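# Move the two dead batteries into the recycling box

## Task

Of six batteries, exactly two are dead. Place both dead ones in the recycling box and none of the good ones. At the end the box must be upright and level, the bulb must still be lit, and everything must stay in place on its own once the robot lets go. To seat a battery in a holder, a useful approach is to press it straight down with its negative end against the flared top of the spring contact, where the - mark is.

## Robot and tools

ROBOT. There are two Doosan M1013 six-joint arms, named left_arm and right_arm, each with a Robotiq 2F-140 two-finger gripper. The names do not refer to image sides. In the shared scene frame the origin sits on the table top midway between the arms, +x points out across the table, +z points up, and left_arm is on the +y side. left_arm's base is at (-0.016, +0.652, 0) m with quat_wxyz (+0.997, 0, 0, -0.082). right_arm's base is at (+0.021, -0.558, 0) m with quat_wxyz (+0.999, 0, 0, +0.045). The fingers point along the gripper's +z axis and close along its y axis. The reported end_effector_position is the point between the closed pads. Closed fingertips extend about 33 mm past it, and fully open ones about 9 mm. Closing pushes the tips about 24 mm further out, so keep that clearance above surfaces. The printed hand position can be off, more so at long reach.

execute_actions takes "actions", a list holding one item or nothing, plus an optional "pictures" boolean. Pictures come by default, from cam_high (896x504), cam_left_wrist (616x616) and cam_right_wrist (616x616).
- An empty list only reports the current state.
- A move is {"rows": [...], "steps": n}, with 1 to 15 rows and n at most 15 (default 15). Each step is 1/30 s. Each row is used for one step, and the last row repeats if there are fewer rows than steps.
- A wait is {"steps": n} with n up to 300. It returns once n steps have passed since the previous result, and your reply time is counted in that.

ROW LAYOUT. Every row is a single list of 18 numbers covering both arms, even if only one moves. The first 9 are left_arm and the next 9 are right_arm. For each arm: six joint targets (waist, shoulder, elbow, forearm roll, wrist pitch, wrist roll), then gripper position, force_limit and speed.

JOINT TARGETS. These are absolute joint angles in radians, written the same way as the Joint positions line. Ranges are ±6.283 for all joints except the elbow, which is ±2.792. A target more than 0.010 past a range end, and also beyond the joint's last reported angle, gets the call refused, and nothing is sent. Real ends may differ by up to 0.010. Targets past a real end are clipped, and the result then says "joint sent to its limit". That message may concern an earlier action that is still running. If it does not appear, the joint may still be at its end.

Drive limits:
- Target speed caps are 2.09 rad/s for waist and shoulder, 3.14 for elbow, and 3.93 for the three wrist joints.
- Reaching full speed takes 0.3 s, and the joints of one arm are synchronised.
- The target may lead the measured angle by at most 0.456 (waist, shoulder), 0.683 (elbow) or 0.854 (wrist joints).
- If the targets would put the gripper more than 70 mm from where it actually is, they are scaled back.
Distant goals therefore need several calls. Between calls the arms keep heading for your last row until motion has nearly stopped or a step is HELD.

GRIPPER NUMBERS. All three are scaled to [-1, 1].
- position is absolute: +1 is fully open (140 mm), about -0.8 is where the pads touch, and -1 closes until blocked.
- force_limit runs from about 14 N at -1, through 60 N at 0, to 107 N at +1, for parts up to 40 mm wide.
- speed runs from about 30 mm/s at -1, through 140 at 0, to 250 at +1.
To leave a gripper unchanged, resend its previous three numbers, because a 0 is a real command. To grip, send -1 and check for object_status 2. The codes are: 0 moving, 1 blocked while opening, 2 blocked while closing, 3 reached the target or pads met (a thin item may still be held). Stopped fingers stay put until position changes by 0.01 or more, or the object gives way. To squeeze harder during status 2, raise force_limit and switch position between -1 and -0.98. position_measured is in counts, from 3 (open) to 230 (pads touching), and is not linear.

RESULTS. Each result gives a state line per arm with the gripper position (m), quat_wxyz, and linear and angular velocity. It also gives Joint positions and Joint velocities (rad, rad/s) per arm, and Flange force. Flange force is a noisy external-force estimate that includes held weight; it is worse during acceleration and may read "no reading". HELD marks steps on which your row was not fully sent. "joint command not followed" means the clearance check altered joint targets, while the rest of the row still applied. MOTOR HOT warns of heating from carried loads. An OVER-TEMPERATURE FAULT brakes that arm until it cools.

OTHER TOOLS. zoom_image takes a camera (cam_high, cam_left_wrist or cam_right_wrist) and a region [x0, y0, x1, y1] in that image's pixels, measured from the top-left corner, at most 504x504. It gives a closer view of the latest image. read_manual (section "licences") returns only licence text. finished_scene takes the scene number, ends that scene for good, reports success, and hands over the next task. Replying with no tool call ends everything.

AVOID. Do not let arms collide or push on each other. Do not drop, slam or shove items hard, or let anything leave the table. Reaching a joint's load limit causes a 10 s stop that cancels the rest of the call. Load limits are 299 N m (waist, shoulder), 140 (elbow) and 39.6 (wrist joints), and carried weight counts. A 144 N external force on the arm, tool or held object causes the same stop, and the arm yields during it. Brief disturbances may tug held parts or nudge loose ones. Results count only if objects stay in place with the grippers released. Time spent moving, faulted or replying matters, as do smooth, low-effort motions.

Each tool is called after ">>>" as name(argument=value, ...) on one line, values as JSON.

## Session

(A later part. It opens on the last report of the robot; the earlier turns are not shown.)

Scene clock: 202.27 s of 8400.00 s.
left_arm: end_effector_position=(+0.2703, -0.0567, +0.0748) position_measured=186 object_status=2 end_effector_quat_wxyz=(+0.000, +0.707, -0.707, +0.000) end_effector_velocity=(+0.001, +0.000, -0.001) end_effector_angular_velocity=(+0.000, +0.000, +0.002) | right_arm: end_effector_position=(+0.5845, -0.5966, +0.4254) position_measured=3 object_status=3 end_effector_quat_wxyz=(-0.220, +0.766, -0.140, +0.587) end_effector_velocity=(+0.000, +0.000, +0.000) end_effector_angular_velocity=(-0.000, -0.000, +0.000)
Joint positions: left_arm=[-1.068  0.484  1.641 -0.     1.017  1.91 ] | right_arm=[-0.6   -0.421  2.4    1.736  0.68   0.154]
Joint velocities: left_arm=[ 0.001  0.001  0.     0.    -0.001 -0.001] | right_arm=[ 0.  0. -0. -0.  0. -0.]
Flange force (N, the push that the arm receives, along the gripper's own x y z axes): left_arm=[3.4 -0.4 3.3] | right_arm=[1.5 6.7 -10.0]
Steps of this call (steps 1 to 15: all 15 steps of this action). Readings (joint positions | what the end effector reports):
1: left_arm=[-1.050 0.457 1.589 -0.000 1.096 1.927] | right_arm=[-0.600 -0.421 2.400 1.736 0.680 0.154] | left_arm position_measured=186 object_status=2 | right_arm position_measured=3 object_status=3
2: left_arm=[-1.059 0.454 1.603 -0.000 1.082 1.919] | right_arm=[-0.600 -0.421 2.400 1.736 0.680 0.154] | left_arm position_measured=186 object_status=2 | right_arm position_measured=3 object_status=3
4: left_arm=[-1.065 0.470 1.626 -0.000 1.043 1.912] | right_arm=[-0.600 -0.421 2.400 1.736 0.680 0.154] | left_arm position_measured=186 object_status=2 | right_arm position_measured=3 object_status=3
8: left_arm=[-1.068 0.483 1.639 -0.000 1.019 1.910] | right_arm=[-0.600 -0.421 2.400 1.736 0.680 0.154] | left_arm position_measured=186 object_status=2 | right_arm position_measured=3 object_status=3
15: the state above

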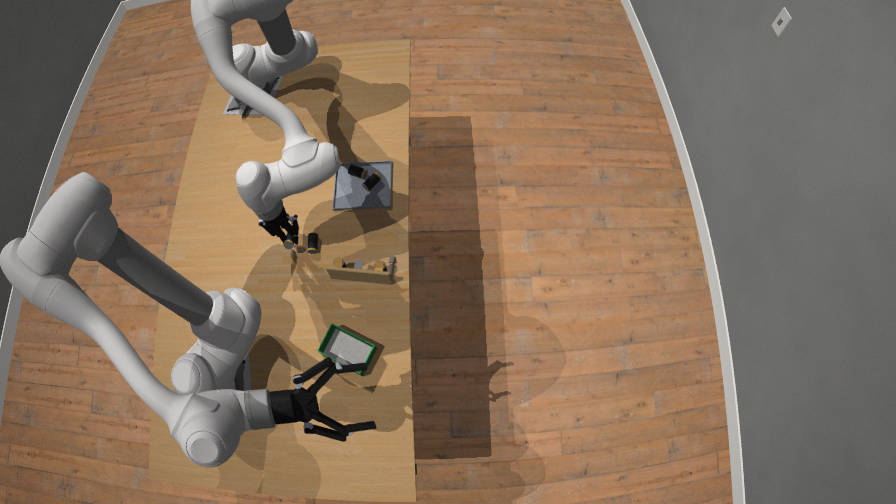

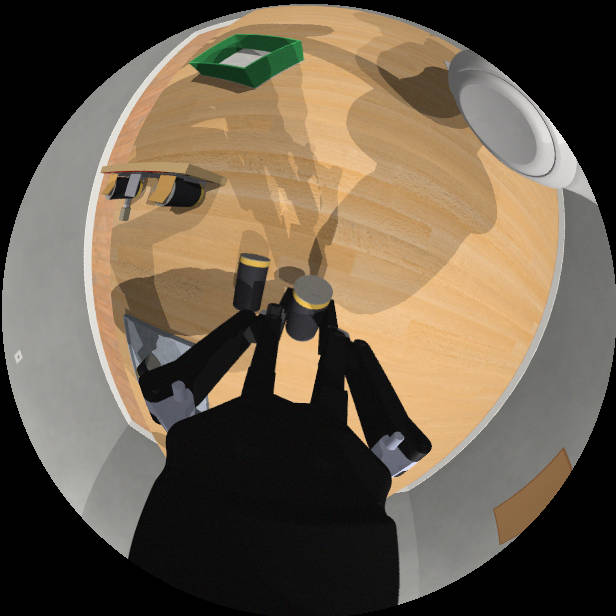

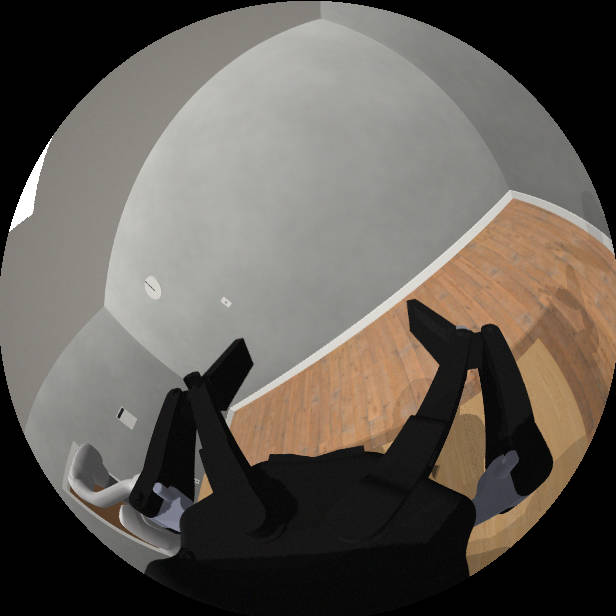

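>>> execute_actions(actions=[{"rows":[[-1.0718,0.5068,1.6315,0,1.0033,1.9056,-0.98,0,0,-0.6,-0.421,2.4,1.736,0.68,0.154,1,0,0]],"steps":10}], pictures=false)

>>> execute_actions(actions=[{"rows":[[-1.0757,0.5296,1.6224,0,0.9896,1.9017,-0.98,0,0,-0.6,-0.421,2.4,1.736,0.68,0.154,1,0,0]],"steps":10}])

>>> zoom_image(camera="cam_high", region=[240,180,430,390])

Scene clock: 209.23 s of 8400.00 s.
left_arm: end_effector_position=(+0.2703, -0.0656, +0.0617) position_measured=186 object_status=2 end_effector_quat_wxyz=(-0.000, +0.707, -0.707, +0.000) end_effector_velocity=(+0.001, -0.001, -0.001) end_effector_angular_velocity=(-0.001, -0.000, +0.001) | right_arm: end_effector_position=(+0.5845, -0.5966, +0.4254) position_measured=3 object_status=3 end_effector_quat_wxyz=(-0.220, +0.766, -0.140, +0.587) end_effector_velocity=(+0.000, +0.000, +0.001) end_effector_angular_velocity=(-0.000, -0.001, +0.001)
Joint positions: left_arm=[-1.072  0.507  1.632  0.     1.003  1.906] | right_arm=[-0.6   -0.421  2.4    1.736  0.68   0.154]
Joint velocities: left_arm=[ 0.     0.002 -0.001 -0.    -0.002 -0.   ] | right_arm=[ 0.001  0.    -0.001  0.     0.    -0.   ]
Flange force (N, the push that the arm receives, along the gripper's own x y z axes): left_arm=[4.6 -2.3 4.0] | right_arm=[4.6 8.1 -8.8]
Steps of this call (steps 1 to 15: the robot went on to your last target; steps 16 to 90: nothing new was sent; then 3.63 s passed at rest; steps 91 to 100: all 10 steps of this action). Readings (joint positions | what the end effector reports):
91: left_arm=[-1.068 0.484 1.641 0.000 1.017 1.909] | right_arm=[-0.600 -0.421 2.400 1.736 0.680 0.154] | left_arm position_measured=186 object_status=2 | right_arm position_measured=3 object_status=3
92: left_arm=[-1.069 0.489 1.639 0.000 1.014 1.909] | right_arm=[-0.600 -0.421 2.400 1.736 0.680 0.154] | left_arm position_measured=186 object_status=2 | right_arm position_measured=3 object_status=3
94: left_arm=[-1.071 0.502 1.634 0.000 1.006 1.907] | right_arm=[-0.600 -0.421 2.400 1.736 0.680 0.154] | left_arm position_measured=186 object_status=2 | right_arm position_measured=3 object_status=3
98: left_arm=[-1.072 0.506 1.632 0.000 1.004 1.906] | right_arm=[-0.600 -0.421 2.400 1.736 0.680 0.154] | left_arm position_measured=186 object_status=2 | right_arm position_measured=3 object_status=3
100: the state above

Scene clock: 209.57 s of 8400.00 s.
left_arm: end_effector_position=(+0.2702, -0.0744, +0.0483) position_measured=186 object_status=2 end_effector_quat_wxyz=(-0.000, +0.707, -0.707, +0.000) end_effector_velocity=(+0.000, -0.001, -0.001) end_effector_angular_velocity=(-0.000, +0.001, +0.001) | right_arm: end_effector_position=(+0.5845, -0.5966, +0.4254) position_measured=3 object_status=3 end_effector_quat_wxyz=(-0.220, +0.766, -0.140, +0.587) end_effector_velocity=(-0.000, -0.000, -0.000) end_effector_angular_velocity=(+0.001, +0.000, -0.000)
Joint positions: left_arm=[-1.076  0.529  1.622  0.     0.99   1.902] | right_arm=[-0.6   -0.421  2.4    1.736  0.68   0.154]
Joint velocities: left_arm=[ 0.     0.002 -0.001 -0.001 -0.001 -0.   ] | right_arm=[-0.    -0.     0.    -0.     0.     0.001]
Flange force (N, the push that the arm receives, along the gripper's own x y z axes): left_arm=[1.5 0.2 0.8] | right_arm=[3.7 6.1 -17.5]
Steps of this call (steps 1 to 10: all 10 steps of this action). Readings (joint positions | what the end effector reports):
1: left_arm=[-1.072 0.507 1.631 0.000 1.003 1.906] | right_arm=[-0.600 -0.421 2.400 1.736 0.680 0.154] | left_arm position_measured=186 object_status=2 | right_arm position_measured=3 object_status=3
2: left_arm=[-1.073 0.512 1.629 0.000 1.000 1.905] | right_arm=[-0.600 -0.421 2.400 1.736 0.680 0.154] | left_arm position_measured=186 object_status=2 | right_arm position_measured=3 object_status=3
4: left_arm=[-1.075 0.525 1.625 0.000 0.993 1.903] | right_arm=[-0.600 -0.421 2.400 1.736 0.680 0.154] | left_arm position_measured=186 object_status=2 | right_arm position_measured=3 object_status=3
8: left_arm=[-1.076 0.529 1.623 0.000 0.990 1.902] | right_arm=[-0.600 -0.421 2.400 1.736 0.680 0.154] | left_arm position_measured=186 object_status=2 | right_arm position_measured=3 object_status=3
10: the state above

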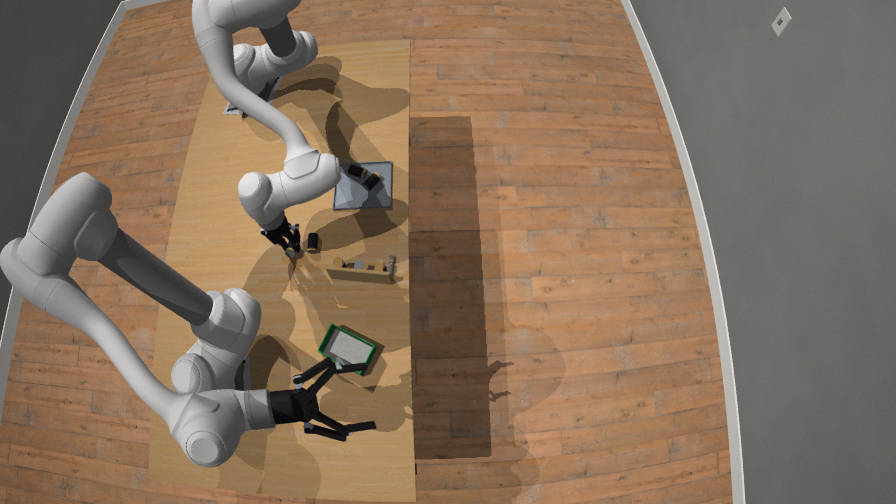

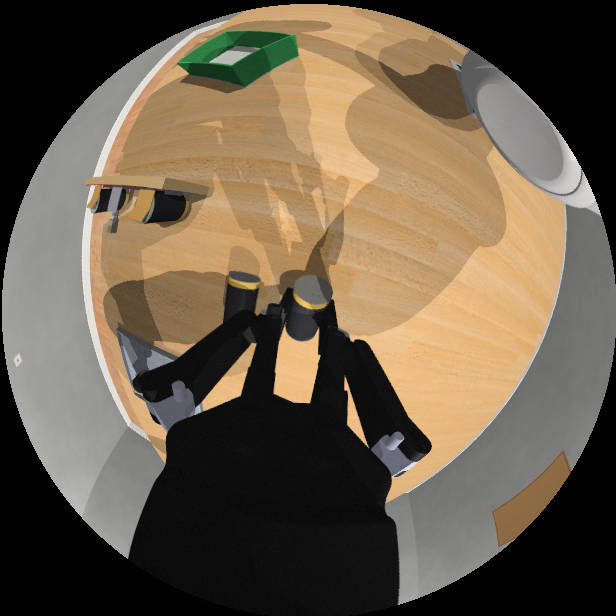

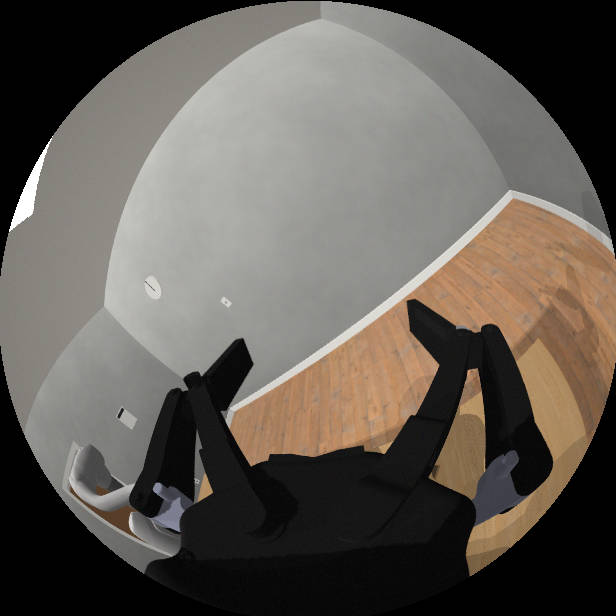

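Region (240, 180, 430, 390) of cam_high's 896x504 image, scaled by 2.400, with more detail than that image has; it fills the left 456 columns of this view, and the rest is white.

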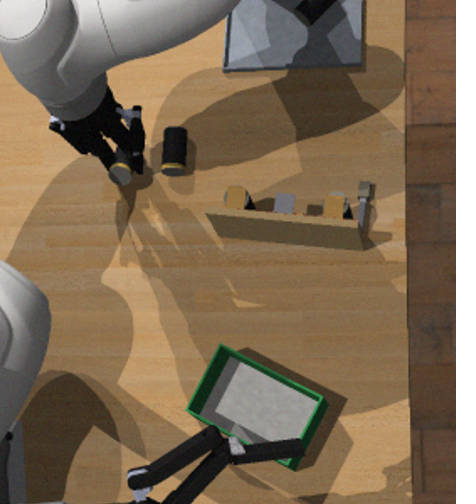

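>>> execute_actions(actions=[{"rows":[[-1.078,0.5445,1.6195,0,0.9776,1.8995,-0.98,0,0,-0.6,-0.421,2.4,1.736,0.68,0.154,1,0,0]],"steps":10}])

>>> zoom_image(camera="cam_high", region=[240,180,360,280])

Scene clock: 214.93 s of 8400.00 s.
left_arm: end_effector_position=(+0.2698, -0.0792, +0.0380) position_measured=186 object_status=2 end_effector_quat_wxyz=(+0.000, +0.707, -0.707, +0.000) end_effector_velocity=(+0.001, +0.000, -0.002) end_effector_angular_velocity=(+0.001, +0.000, +0.004) | right_arm: end_effector_position=(+0.5845, -0.5966, +0.4254) position_measured=3 object_status=3 end_effector_quat_wxyz=(-0.220, +0.766, -0.140, +0.587) end_effector_velocity=(-0.000, +0.000, -0.001) end_effector_angular_velocity=(-0.000, +0.001, +0.000)
Joint positions: left_arm=[-1.078  0.544  1.619 -0.     0.978  1.9  ] | right_arm=[-0.6   -0.421  2.4    1.736  0.68   0.154]
Joint velocities: left_arm=[ 0.001  0.003  0.    -0.    -0.001 -0.003] | right_arm=[-0.    -0.     0.001  0.    -0.    -0.001]
Flange force (N, the push that the arm receives, along the gripper's own x y z axes): left_arm=[12.2 -4.9 -30.5] | right_arm=[2.9 13.2 -12.7]
Steps of this call (steps 1 to 15: the robot went on to your last target; steps 16 to 90: nothing new was sent; then 2.03 s passed at rest; steps 91 to 100: all 10 steps of this action). Readings (joint positions | what the end effector reports):
91: left_arm=[-1.076 0.530 1.622 -0.000 0.989 1.902] | right_arm=[-0.600 -0.421 2.400 1.736 0.680 0.154] | left_arm position_measured=186 object_status=2 | right_arm position_measured=3 object_status=3
92: left_arm=[-1.076 0.534 1.621 -0.000 0.986 1.901] | right_arm=[-0.600 -0.421 2.400 1.736 0.680 0.154] | left_arm position_measured=186 object_status=2 | right_arm position_measured=3 object_status=3
94: left_arm=[-1.078 0.541 1.620 -0.000 0.980 1.900] | right_arm=[-0.600 -0.421 2.400 1.736 0.680 0.154] | left_arm position_measured=186 object_status=2 | right_arm position_measured=3 object_status=3
98: left_arm=[-1.078 0.544 1.619 -0.000 0.978 1.900] | right_arm=[-0.600 -0.421 2.400 1.736 0.680 0.154] | left_arm position_measured=186 object_status=2 | right_arm position_measured=3 object_status=3
100: the state above

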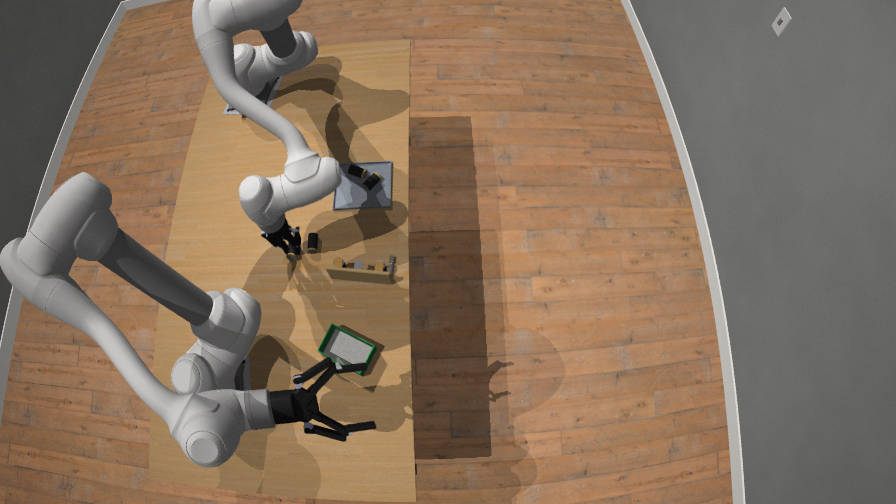

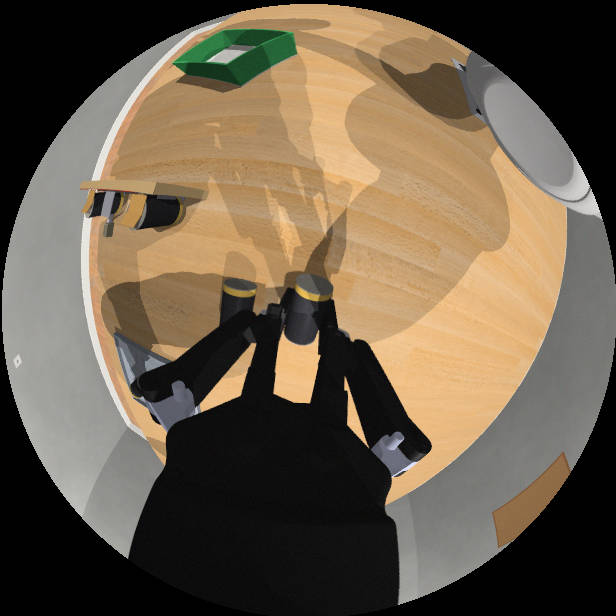

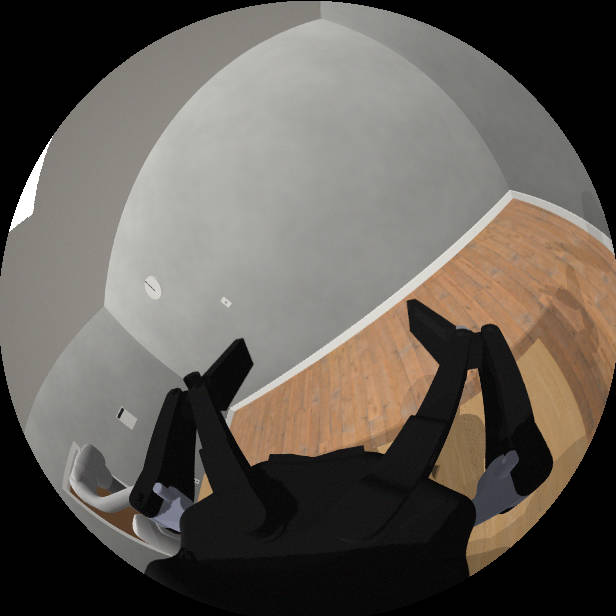

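Region (240, 180, 360, 280) of cam_high's 896x504 image, scaled by 4.200, with more detail than that image has.

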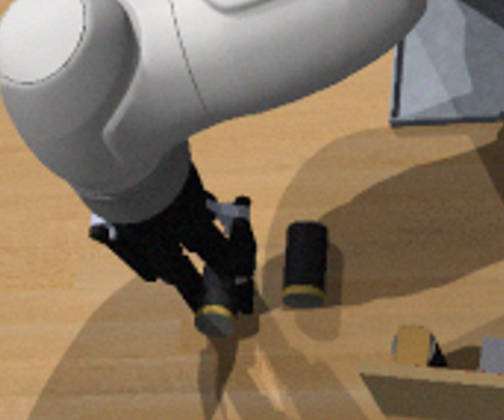

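>>> execute_actions(actions=[{"rows":[[-1.078,0.5425,1.6175,0,0.9816,1.8995,-0.1,0,-0.5,-0.6,-0.421,2.4,1.736,0.68,0.154,1,0,0]]}], pictures=false)

>>> execute_actions(actions=[{"rows":[[-1.078,0.42,1.50,0,1.2216,1.8995,-0.1,0,0,-0.6,-0.421,2.4,1.736,0.68,0.154,1,0,0]]}])

>>> zoom_image(camera="cam_high", region=[250,190,420,310])

>>> zoom_image(camera="cam_left_wrist", region=[80,120,380,360])

Scene clock: 221.00 s of 8400.00 s.
left_arm: end_effector_position=(+0.2699, -0.0793, +0.0403) position_measured=141 object_status=0 end_effector_quat_wxyz=(-0.000, +0.707, -0.707, -0.000) end_effector_velocity=(-0.000, +0.001, -0.001) end_effector_angular_velocity=(+0.002, +0.001, +0.001) | right_arm: end_effector_position=(+0.5845, -0.5966, +0.4254) position_measured=3 object_status=3 end_effector_quat_wxyz=(-0.220, +0.766, -0.140, +0.587) end_effector_velocity=(-0.000, +0.001, -0.000) end_effector_angular_velocity=(-0.000, -0.000, +0.001)
Joint positions: left_arm=[-1.078  0.543  1.618  0.     0.982  1.899] | right_arm=[-0.6   -0.421  2.4    1.736  0.68   0.154]
Joint velocities: left_arm=[-0.     0.001  0.     0.     0.001 -0.001] | right_arm=[ 0.001 -0.     0.     0.     0.    -0.001]
Flange force (N, the push that the arm receives, along the gripper's own x y z axes): left_arm=[0.8 -0.9 2.3] | right_arm=[5.6 10.2 -22.7]
Steps of this call (steps 1 to 15: the robot went on to your last target; steps 16 to 90: nothing new was sent; then 2.57 s passed at rest; steps 91 to 105: all 15 steps of this action). Readings (joint positions | what the end effector reports):
91: left_arm=[-1.078 0.544 1.620 0.000 0.978 1.899] | right_arm=[-0.600 -0.421 2.400 1.736 0.680 0.154] | left_arm position_measured=186 object_status=0 | right_arm position_measured=3 object_status=3
92: left_arm=[-1.078 0.544 1.619 0.000 0.979 1.899] | right_arm=[-0.600 -0.421 2.400 1.736 0.680 0.154] | left_arm position_measured=186 object_status=0 | right_arm position_measured=3 object_status=3
94: left_arm=[-1.078 0.543 1.618 0.000 0.981 1.899] | right_arm=[-0.600 -0.421 2.400 1.736 0.680 0.154] | left_arm position_measured=173 object_status=0 | right_arm position_measured=3 object_status=3
98: left_arm=[-1.078 0.543 1.618 0.000 0.982 1.899] | right_arm=[-0.600 -0.421 2.400 1.736 0.680 0.154] | left_arm position_measured=155 object_status=0 | right_arm position_measured=3 object_status=3
105: the state above

Scene clock: 221.50 s of 8400.00 s.
left_arm: end_effector_position=(+0.2677, -0.0729, +0.1939) position_measured=141 object_status=3 end_effector_quat_wxyz=(-0.000, +0.707, -0.707, -0.000) end_effector_velocity=(-0.001, -0.000, +0.012) end_effector_angular_velocity=(-0.001, -0.000, +0.001) | right_arm: end_effector_position=(+0.5845, -0.5966, +0.4254) position_measured=3 object_status=3 end_effector_quat_wxyz=(-0.220, +0.766, -0.140, +0.587) end_effector_velocity=(+0.000, -0.001, +0.000) end_effector_angular_velocity=(-0.000, -0.000, -0.001)
Joint positions: left_arm=[-1.078  0.421  1.501  0.     1.221  1.899] | right_arm=[-0.6   -0.421  2.4    1.736  0.68   0.154]
Joint velocities: left_arm=[-0.001 -0.007 -0.011 -0.     0.017 -0.002] | right_arm=[-0.001 -0.    -0.     0.    -0.     0.   ]
Flange force (N, the push that the arm receives, along the gripper's own x y z axes): left_arm=[-3.6 1.5 -0.3] | right_arm=[2.5 8.9 -8.0]
Steps of this call (steps 1 to 15: all 15 steps of this action). Readings (joint positions | what the end effector reports):
1: left_arm=[-1.078 0.542 1.617 0.000 0.983 1.899] | right_arm=[-0.600 -0.421 2.400 1.736 0.680 0.154] | left_arm position_measured=141 object_status=0 | right_arm position_measured=3 object_status=3
2: left_arm=[-1.078 0.537 1.613 0.000 0.993 1.899] | right_arm=[-0.600 -0.421 2.400 1.736 0.680 0.154] | left_arm position_measured=141 object_status=3 | right_arm position_measured=3 object_status=3
4: left_arm=[-1.078 0.509 1.585 0.000 1.047 1.899] | right_arm=[-0.600 -0.421 2.400 1.736 0.680 0.154] | left_arm position_measured=141 object_status=3 | right_arm position_measured=3 object_status=3
8: left_arm=[-1.078 0.455 1.534 0.000 1.153 1.899] | right_arm=[-0.600 -0.421 2.400 1.736 0.680 0.154] | left_arm position_measured=141 object_status=3 | right_arm position_measured=3 object_status=3
15: the state above

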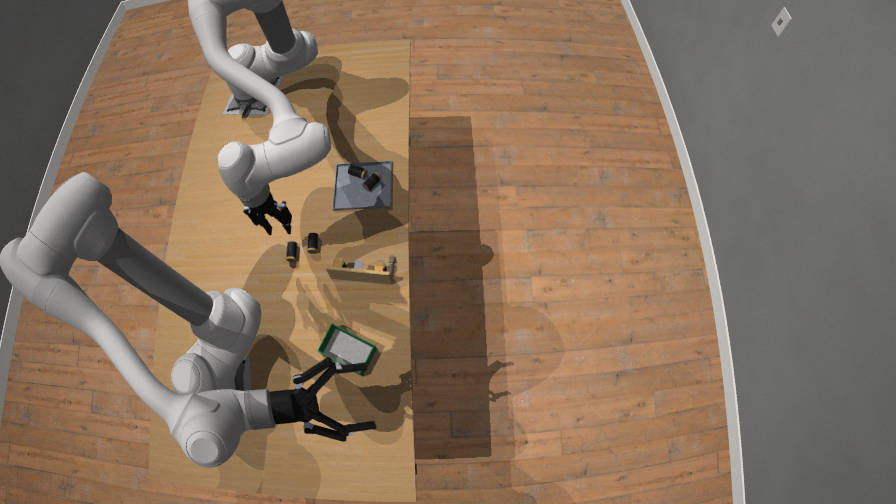

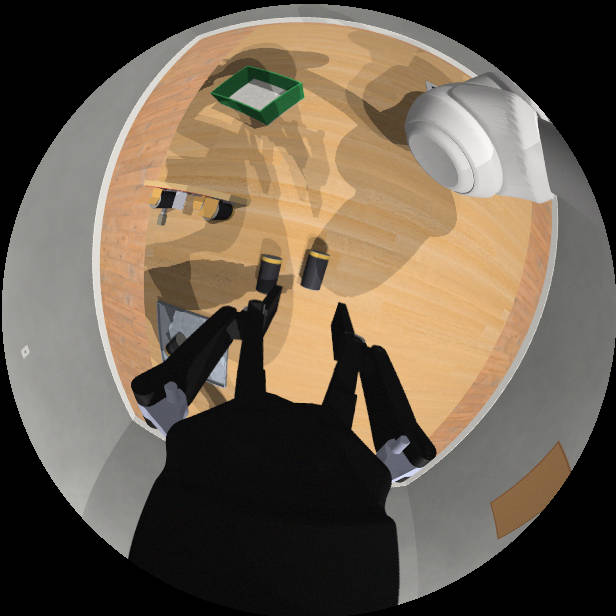

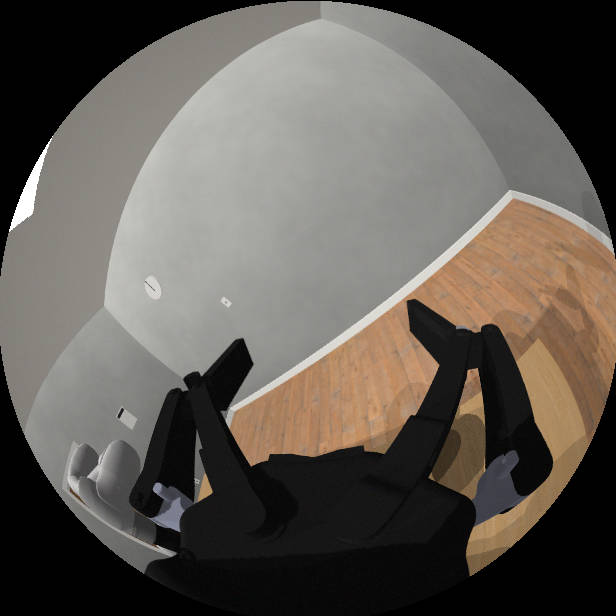

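Region (250, 190, 420, 310) of cam_high's 896x504 image, scaled by 2.965, with more detail than that image has; it fills the top 356 rows of this view, and the rest is white.

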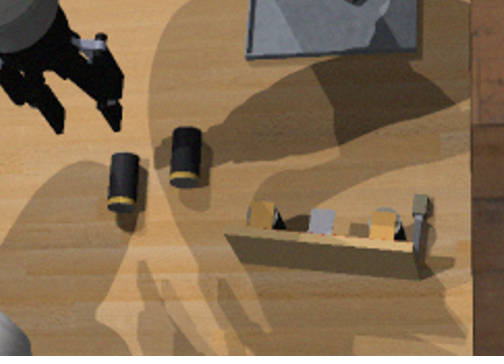

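Region (80, 120, 380, 360) of cam_left_wrist's 616x616 image, scaled by 1.680, with more detail than that image has; it fills the top 403 rows of this view, and the rest is white.

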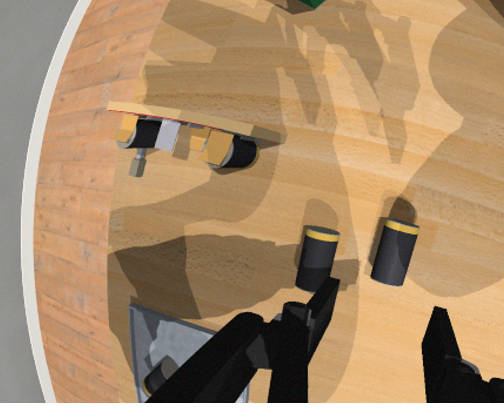

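>>> execute_actions(actions=[{"rows":[[-0.8372,0.59,1.22,0,1.3316,2.14,-1,0,0,-0.6,-0.421,2.4,1.736,0.68,0.154,1,0,0]]}], pictures=false)

>>> execute_actions(actions=[{"rows":[[-0.8372,0.6706,1.2867,0,1.1843,2.14,-1,0,0,-0.6,-0.421,2.4,1.736,0.68,0.154,1,0,0]]}])

>>> zoom_image(camera="cam_high", region=[290,190,420,310])

Scene clock: 231.83 s of 8400.00 s.
left_arm: end_effector_position=(+0.4745, -0.0793, +0.2025) position_measured=233 object_status=0 end_effector_quat_wxyz=(+0.000, +0.708, -0.707, -0.000) end_effector_velocity=(+0.321, +0.044, +0.001) end_effector_angular_velocity=(+0.002, -0.001, +0.006) | right_arm: end_effector_position=(+0.5845, -0.5966, +0.4254) position_measured=3 object_status=3 end_effector_quat_wxyz=(-0.220, +0.766, -0.140, +0.587) end_effector_velocity=(+0.000, -0.000, +0.000) end_effector_angular_velocity=(+0.000, +0.000, -0.001)
Joint positions: left_arm=[-0.855  0.577  1.241 -0.     1.323  2.122] | right_arm=[-0.6   -0.421  2.4    1.736  0.68   0.154]
Joint velocities: left_arm=[ 0.336  0.235 -0.383  0.002  0.149  0.33 ] | right_arm=[-0.001  0.    -0.    -0.     0.     0.   ]
Flange force (N, the push that the arm receives, along the gripper's own x y z axes): left_arm=[0.6 -2.9 0.8] | right_arm=[-0.1 1.5 -9.8]
Steps of this call (steps 1 to 15: the robot went on to your last target; steps 16 to 90: nothing new was sent; then 6.83 s passed at rest; steps 91 to 105: all 15 steps of this action). Readings (joint positions | what the end effector reports):
91: left_arm=[-1.078 0.420 1.499 -0.000 1.222 1.900] | right_arm=[-0.600 -0.421 2.400 1.736 0.680 0.154] | left_arm position_measured=141 object_status=0 | right_arm position_measured=3 object_status=3
92: left_arm=[-1.073 0.424 1.493 -0.000 1.224 1.904] | right_arm=[-0.600 -0.421 2.400 1.736 0.680 0.154] | left_arm position_measured=146 object_status=0 | right_arm position_measured=3 object_status=3
94: left_arm=[-1.041 0.446 1.456 -0.000 1.239 1.937] | right_arm=[-0.600 -0.421 2.400 1.736 0.680 0.154] | left_arm position_measured=162 object_status=0 | right_arm position_measured=3 object_status=3
98: left_arm=[-0.969 0.497 1.373 -0.000 1.272 2.008] | right_arm=[-0.600 -0.421 2.400 1.736 0.680 0.154] | left_arm position_measured=192 object_status=0 | right_arm position_measured=3 object_status=3
105: the state above

Scene clock: 232.33 s of 8400.00 s.
left_arm: end_effector_position=(+0.4998, -0.0895, +0.0953) position_measured=233 object_status=3 end_effector_quat_wxyz=(+0.000, +0.707, -0.707, +0.000) end_effector_velocity=(+0.000, +0.001, -0.003) end_effector_angular_velocity=(+0.002, +0.001, +0.001) | right_arm: end_effector_position=(+0.5845, -0.5966, +0.4254) position_measured=3 object_status=3 end_effector_quat_wxyz=(-0.220, +0.766, -0.140, +0.587) end_effector_velocity=(+0.000, +0.000, +0.001) end_effector_angular_velocity=(-0.000, -0.001, +0.001)
Joint positions: left_arm=[-0.837  0.67   1.287 -0.     1.184  2.14 ] | right_arm=[-0.6   -0.421  2.4    1.736  0.68   0.154]
Joint velocities: left_arm=[ 0.001  0.002  0.002 -0.    -0.002  0.   ] | right_arm=[ 0.001 -0.    -0.001 -0.     0.     0.   ]
Flange force (N, the push that the arm receives, along the gripper's own x y z axes): left_arm=[8.1 -5.9 1.4] | right_arm=[3.1 11.1 -14.2]
Steps of this call (steps 1 to 15: all 15 steps of this action). Readings (joint positions | what the end effector reports):
1: left_arm=[-0.846 0.584 1.231 -0.000 1.327 2.131] | right_arm=[-0.600 -0.421 2.400 1.736 0.680 0.154] | left_arm position_measured=233 object_status=0 | right_arm position_measured=3 object_status=3
2: left_arm=[-0.843 0.594 1.228 0.000 1.321 2.134] | right_arm=[-0.600 -0.421 2.400 1.736 0.680 0.154] | left_arm position_measured=233 object_status=0 | right_arm position_measured=3 object_status=3
4: left_arm=[-0.842 0.621 1.248 0.000 1.274 2.135] | right_arm=[-0.600 -0.421 2.400 1.736 0.680 0.154] | left_arm position_measured=233 object_status=3 | right_arm position_measured=3 object_status=3
8: left_arm=[-0.838 0.664 1.282 -0.000 1.197 2.139] | right_arm=[-0.600 -0.421 2.400 1.736 0.680 0.154] | left_arm position_measured=233 object_status=3 | right_arm position_measured=3 object_status=3
15: the state above

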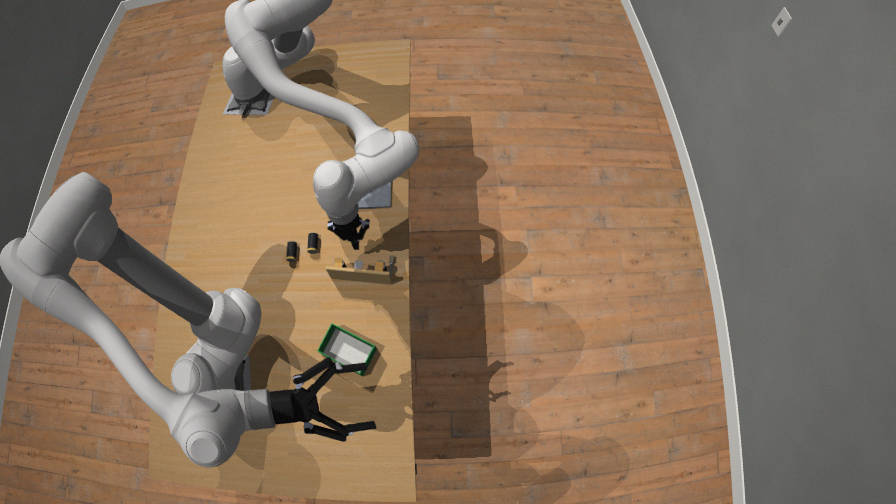

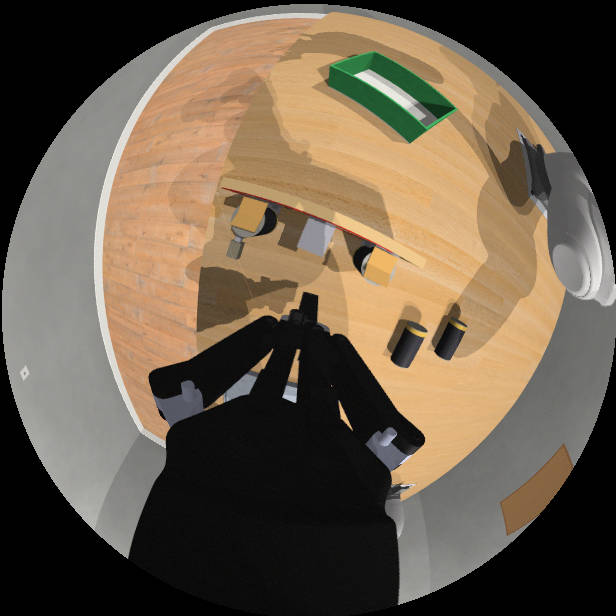

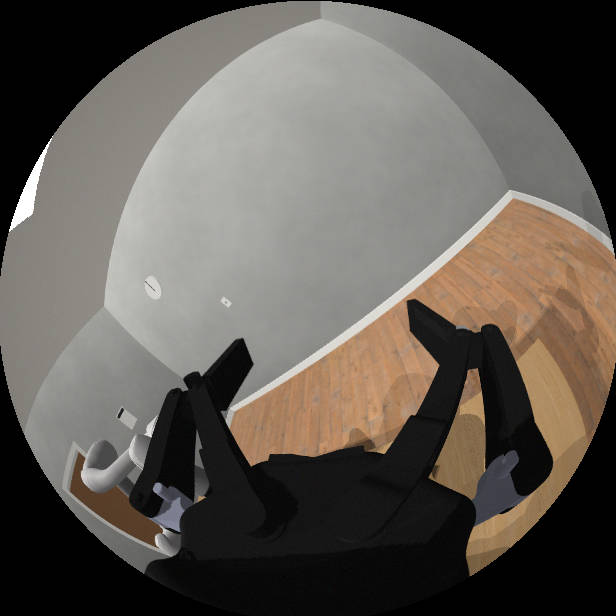

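Region (290, 190, 420, 310) of cam_high's 896x504 image, scaled by 3.877, with more detail than that image has; it fills the top 465 rows of this view, and the rest is white.

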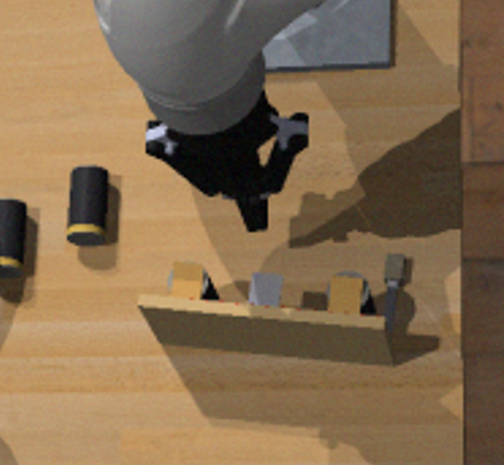

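>>> execute_actions(actions=[{"rows":[[-0.854,0.71,1.216,0,1.2156,2.123,-1,0,0,-0.6,-0.421,2.4,1.736,0.68,0.154,1,0,0],[-0.854,0.71,1.216,0,1.2156,2.123,-1,0,0,-0.6,-0.421,2.4,1.736,0.68,0.154,1,0,0],[-0.854,0.71,1.216,0,1.2156,2.123,-1,0,0,-0.6,-0.421,2.4,1.736,0.68,0.154,1,0,0],[-0.854,0.71,1.216,0,1.2156,2.123,-1,0,0,-0.6,-0.421,2.4,1.736,0.68,0.154,1,0,0],[-0.854,0.71,1.216,0,1.2156,2.123,-1,0,0,-0.6,-0.421,2.4,1.736,0.68,0.154,1,0,0],[-0.854,0.71,1.216,0,1.2156,2.123,-1,0,0,-0.6,-0.421,2.4,1.736,0.68,0.154,1,0,0],[-0.871,0.752,1.142,0,1.2476,2.106,-1,0,0,-0.6,-0.421,2.4,1.736,0.68,0.154,1,0,0]]}])

>>> zoom_image(camera="cam_high", region=[290,190,420,310])

Scene clock: 239.57 s of 8400.00 s.
left_arm: end_effector_position=(+0.5004, -0.1495, +0.0952) position_measured=233 object_status=3 end_effector_quat_wxyz=(-0.000, +0.707, -0.707, -0.000) end_effector_velocity=(+0.002, -0.006, +0.003) end_effector_angular_velocity=(-0.004, -0.003, +0.002) | right_arm: end_effector_position=(+0.5845, -0.5966, +0.4254) position_measured=3 object_status=3 end_effector_quat_wxyz=(-0.220, +0.766, -0.140, +0.587) end_effector_velocity=(-0.001, +0.000, -0.002) end_effector_angular_velocity=(+0.001, +0.002, +0.000)
Joint positions: left_arm=[-0.871  0.751  1.143  0.     1.247  2.106] | right_arm=[-0.6   -0.421  2.4    1.736  0.68   0.154]
Joint velocities: left_arm=[-0.001  0.006 -0.016 -0.     0.005 -0.003] | right_arm=[ 0.    -0.     0.002 -0.001 -0.     0.   ]
Flange force (N, the push that the arm receives, along the gripper's own x y z axes): left_arm=[5.7 -1.5 1.1] | right_arm=[3.2 18.4 -12.1]
Steps of this call (steps 1 to 15: the robot went on to your last target; steps 16 to 90: nothing new was sent; then 3.73 s passed at rest; steps 91 to 105: all 15 steps of this action). Readings (joint positions | what the end effector reports):
91: left_arm=[-0.837 0.671 1.286 0.000 1.184 2.140] | right_arm=[-0.600 -0.421 2.400 1.736 0.680 0.154] | left_arm position_measured=233 object_status=3 | right_arm position_measured=3 object_status=3
92: left_arm=[-0.839 0.675 1.278 0.000 1.188 2.139] | right_arm=[-0.600 -0.421 2.400 1.736 0.680 0.154] | left_arm position_measured=233 object_status=3 | right_arm position_measured=3 object_status=3
94: left_arm=[-0.848 0.696 1.241 0.000 1.204 2.130] | right_arm=[-0.600 -0.421 2.400 1.736 0.680 0.154] | left_arm position_measured=233 object_status=3 | right_arm position_measured=3 object_status=3
98: left_arm=[-0.855 0.715 1.208 0.000 1.219 2.121] | right_arm=[-0.600 -0.421 2.400 1.736 0.680 0.154] | left_arm position_measured=233 object_status=3 | right_arm position_measured=3 object_status=3
105: the state above

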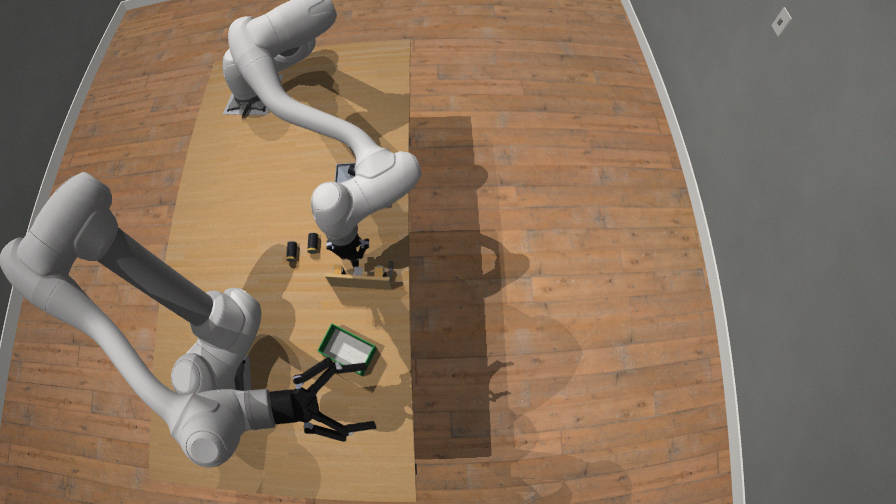

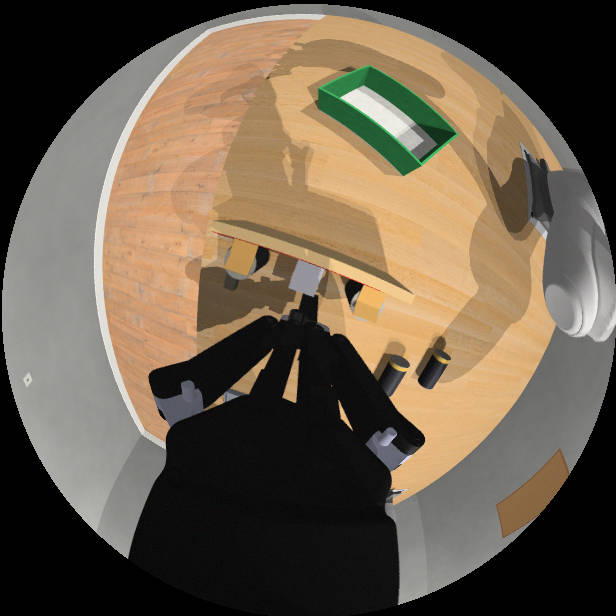

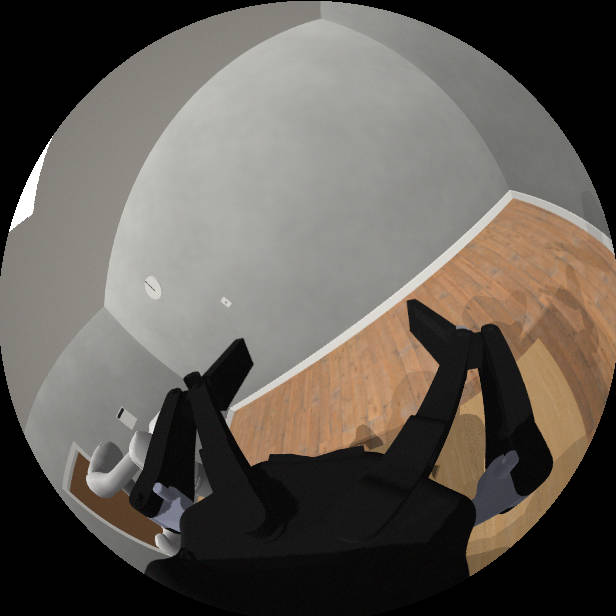

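Region (290, 190, 420, 310) of cam_high's 896x504 image, scaled by 3.877, with more detail than that image has; it fills the top 465 rows of this view, and the rest is white.

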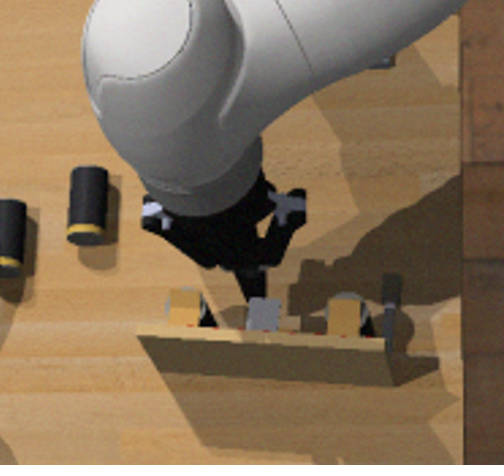

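>>> execute_actions(actions=[{"rows":[[-0.88,0.777,1.094,0,1.2706,2.097,-1,0,0,-0.6,-0.421,2.4,1.736,0.68,0.154,1,0,0],[-0.88,0.777,1.094,0,1.2706,2.097,-1,0,0,-0.6,-0.421,2.4,1.736,0.68,0.154,1,0,0],[-0.88,0.777,1.094,0,1.2706,2.097,-1,0,0,-0.6,-0.421,2.4,1.736,0.68,0.154,1,0,0],[-0.88,0.777,1.094,0,1.2706,2.097,-1,0,0,-0.6,-0.421,2.4,1.736,0.68,0.154,1,0,0],[-0.88,0.777,1.094,0,1.2706,2.097,-1,0,0,-0.6,-0.421,2.4,1.736,0.68,0.154,1,0,0],[-0.887,0.797,1.055,0,1.2896,2.09,-1,0,0,-0.6,-0.421,2.4,1.736,0.68,0.154,1,0,0]],"steps":14}])

>>> zoom_image(camera="cam_high", region=[290,200,420,320])

Scene clock: 247.60 s of 8400.00 s.
left_arm: end_effector_position=(+0.5008, -0.1813, +0.0981) position_measured=233 object_status=3 end_effector_quat_wxyz=(+0.000, +0.707, -0.707, -0.000) end_effector_velocity=(+0.001, -0.003, +0.001) end_effector_angular_velocity=(-0.001, -0.000, +0.001) | right_arm: end_effector_position=(+0.5845, -0.5966, +0.4254) position_measured=3 object_status=3 end_effector_quat_wxyz=(-0.220, +0.766, -0.140, +0.587) end_effector_velocity=(-0.000, +0.000, -0.001) end_effector_angular_velocity=(+0.001, +0.001, -0.000)
Joint positions: left_arm=[-0.887  0.797  1.056 -0.     1.289  2.09 ] | right_arm=[-0.6   -0.421  2.4    1.736  0.68   0.154]
Joint velocities: left_arm=[-0.001  0.004 -0.009 -0.     0.004 -0.001] | right_arm=[-0.     0.     0.001 -0.     0.     0.   ]
Flange force (N, the push that the arm receives, along the gripper's own x y z axes): left_arm=[1.0 0.1 1.5] | right_arm=[3.2 11.7 -7.9]
Steps of this call (steps 1 to 15: the robot went on to your last target; steps 16 to 90: nothing new was sent; then 4.57 s passed at rest; steps 91 to 104: all 14 steps of this action). Readings (joint positions | what the end effector reports):
91: left_arm=[-0.871 0.752 1.141 -0.000 1.248 2.106] | right_arm=[-0.600 -0.421 2.400 1.736 0.680 0.154] | left_arm position_measured=233 object_status=3 | right_arm position_measured=3 object_status=3
92: left_arm=[-0.872 0.756 1.133 -0.000 1.252 2.104] | right_arm=[-0.600 -0.421 2.400 1.736 0.680 0.154] | left_arm position_measured=233 object_status=3 | right_arm position_measured=3 object_status=3
94: left_arm=[-0.878 0.770 1.107 -0.000 1.264 2.099] | right_arm=[-0.600 -0.421 2.400 1.736 0.680 0.154] | left_arm position_measured=233 object_status=3 | right_arm position_measured=3 object_status=3
98: left_arm=[-0.883 0.787 1.074 -0.000 1.280 2.093] | right_arm=[-0.600 -0.421 2.400 1.736 0.680 0.154] | left_arm position_measured=233 object_status=3 | right_arm position_measured=3 object_status=3
104: the state above

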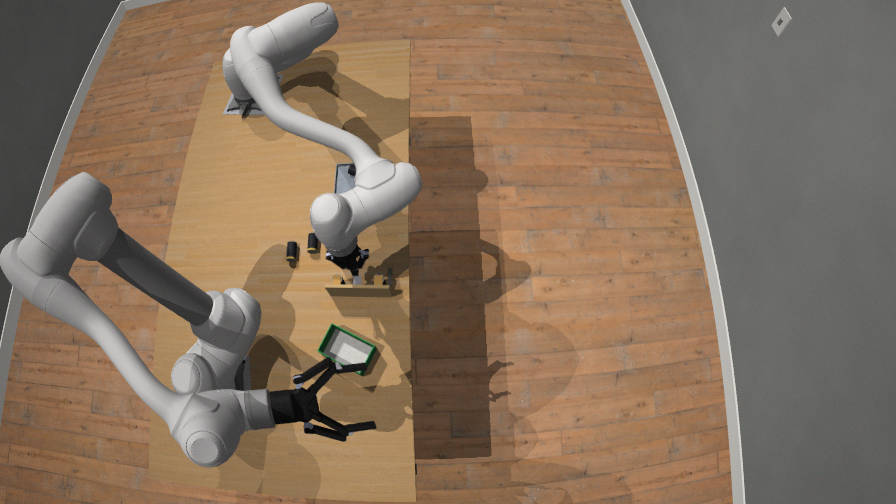

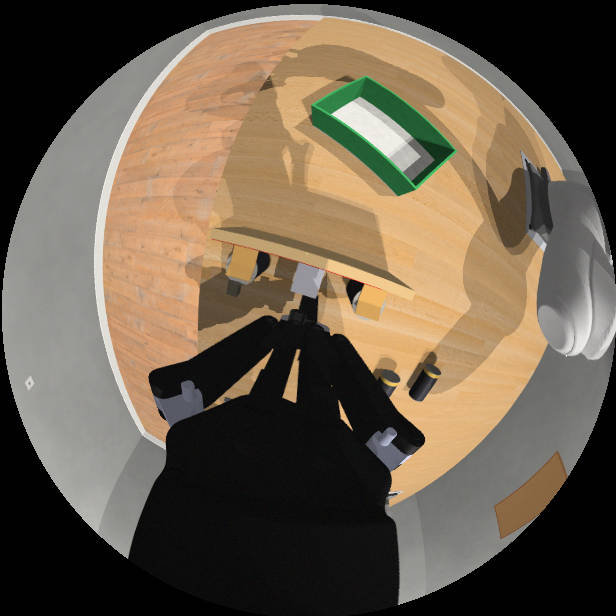

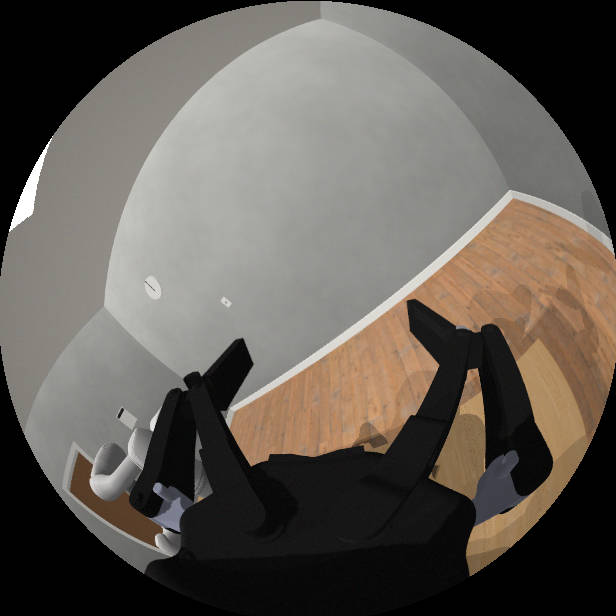

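Region (290, 200, 420, 320) of cam_high's 896x504 image, scaled by 3.877, with more detail than that image has; it fills the top 465 rows of this view, and the rest is white.

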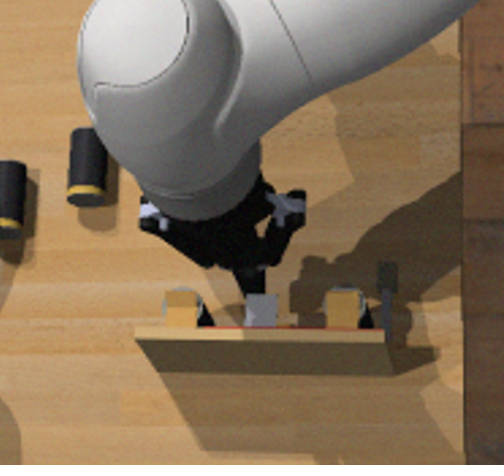

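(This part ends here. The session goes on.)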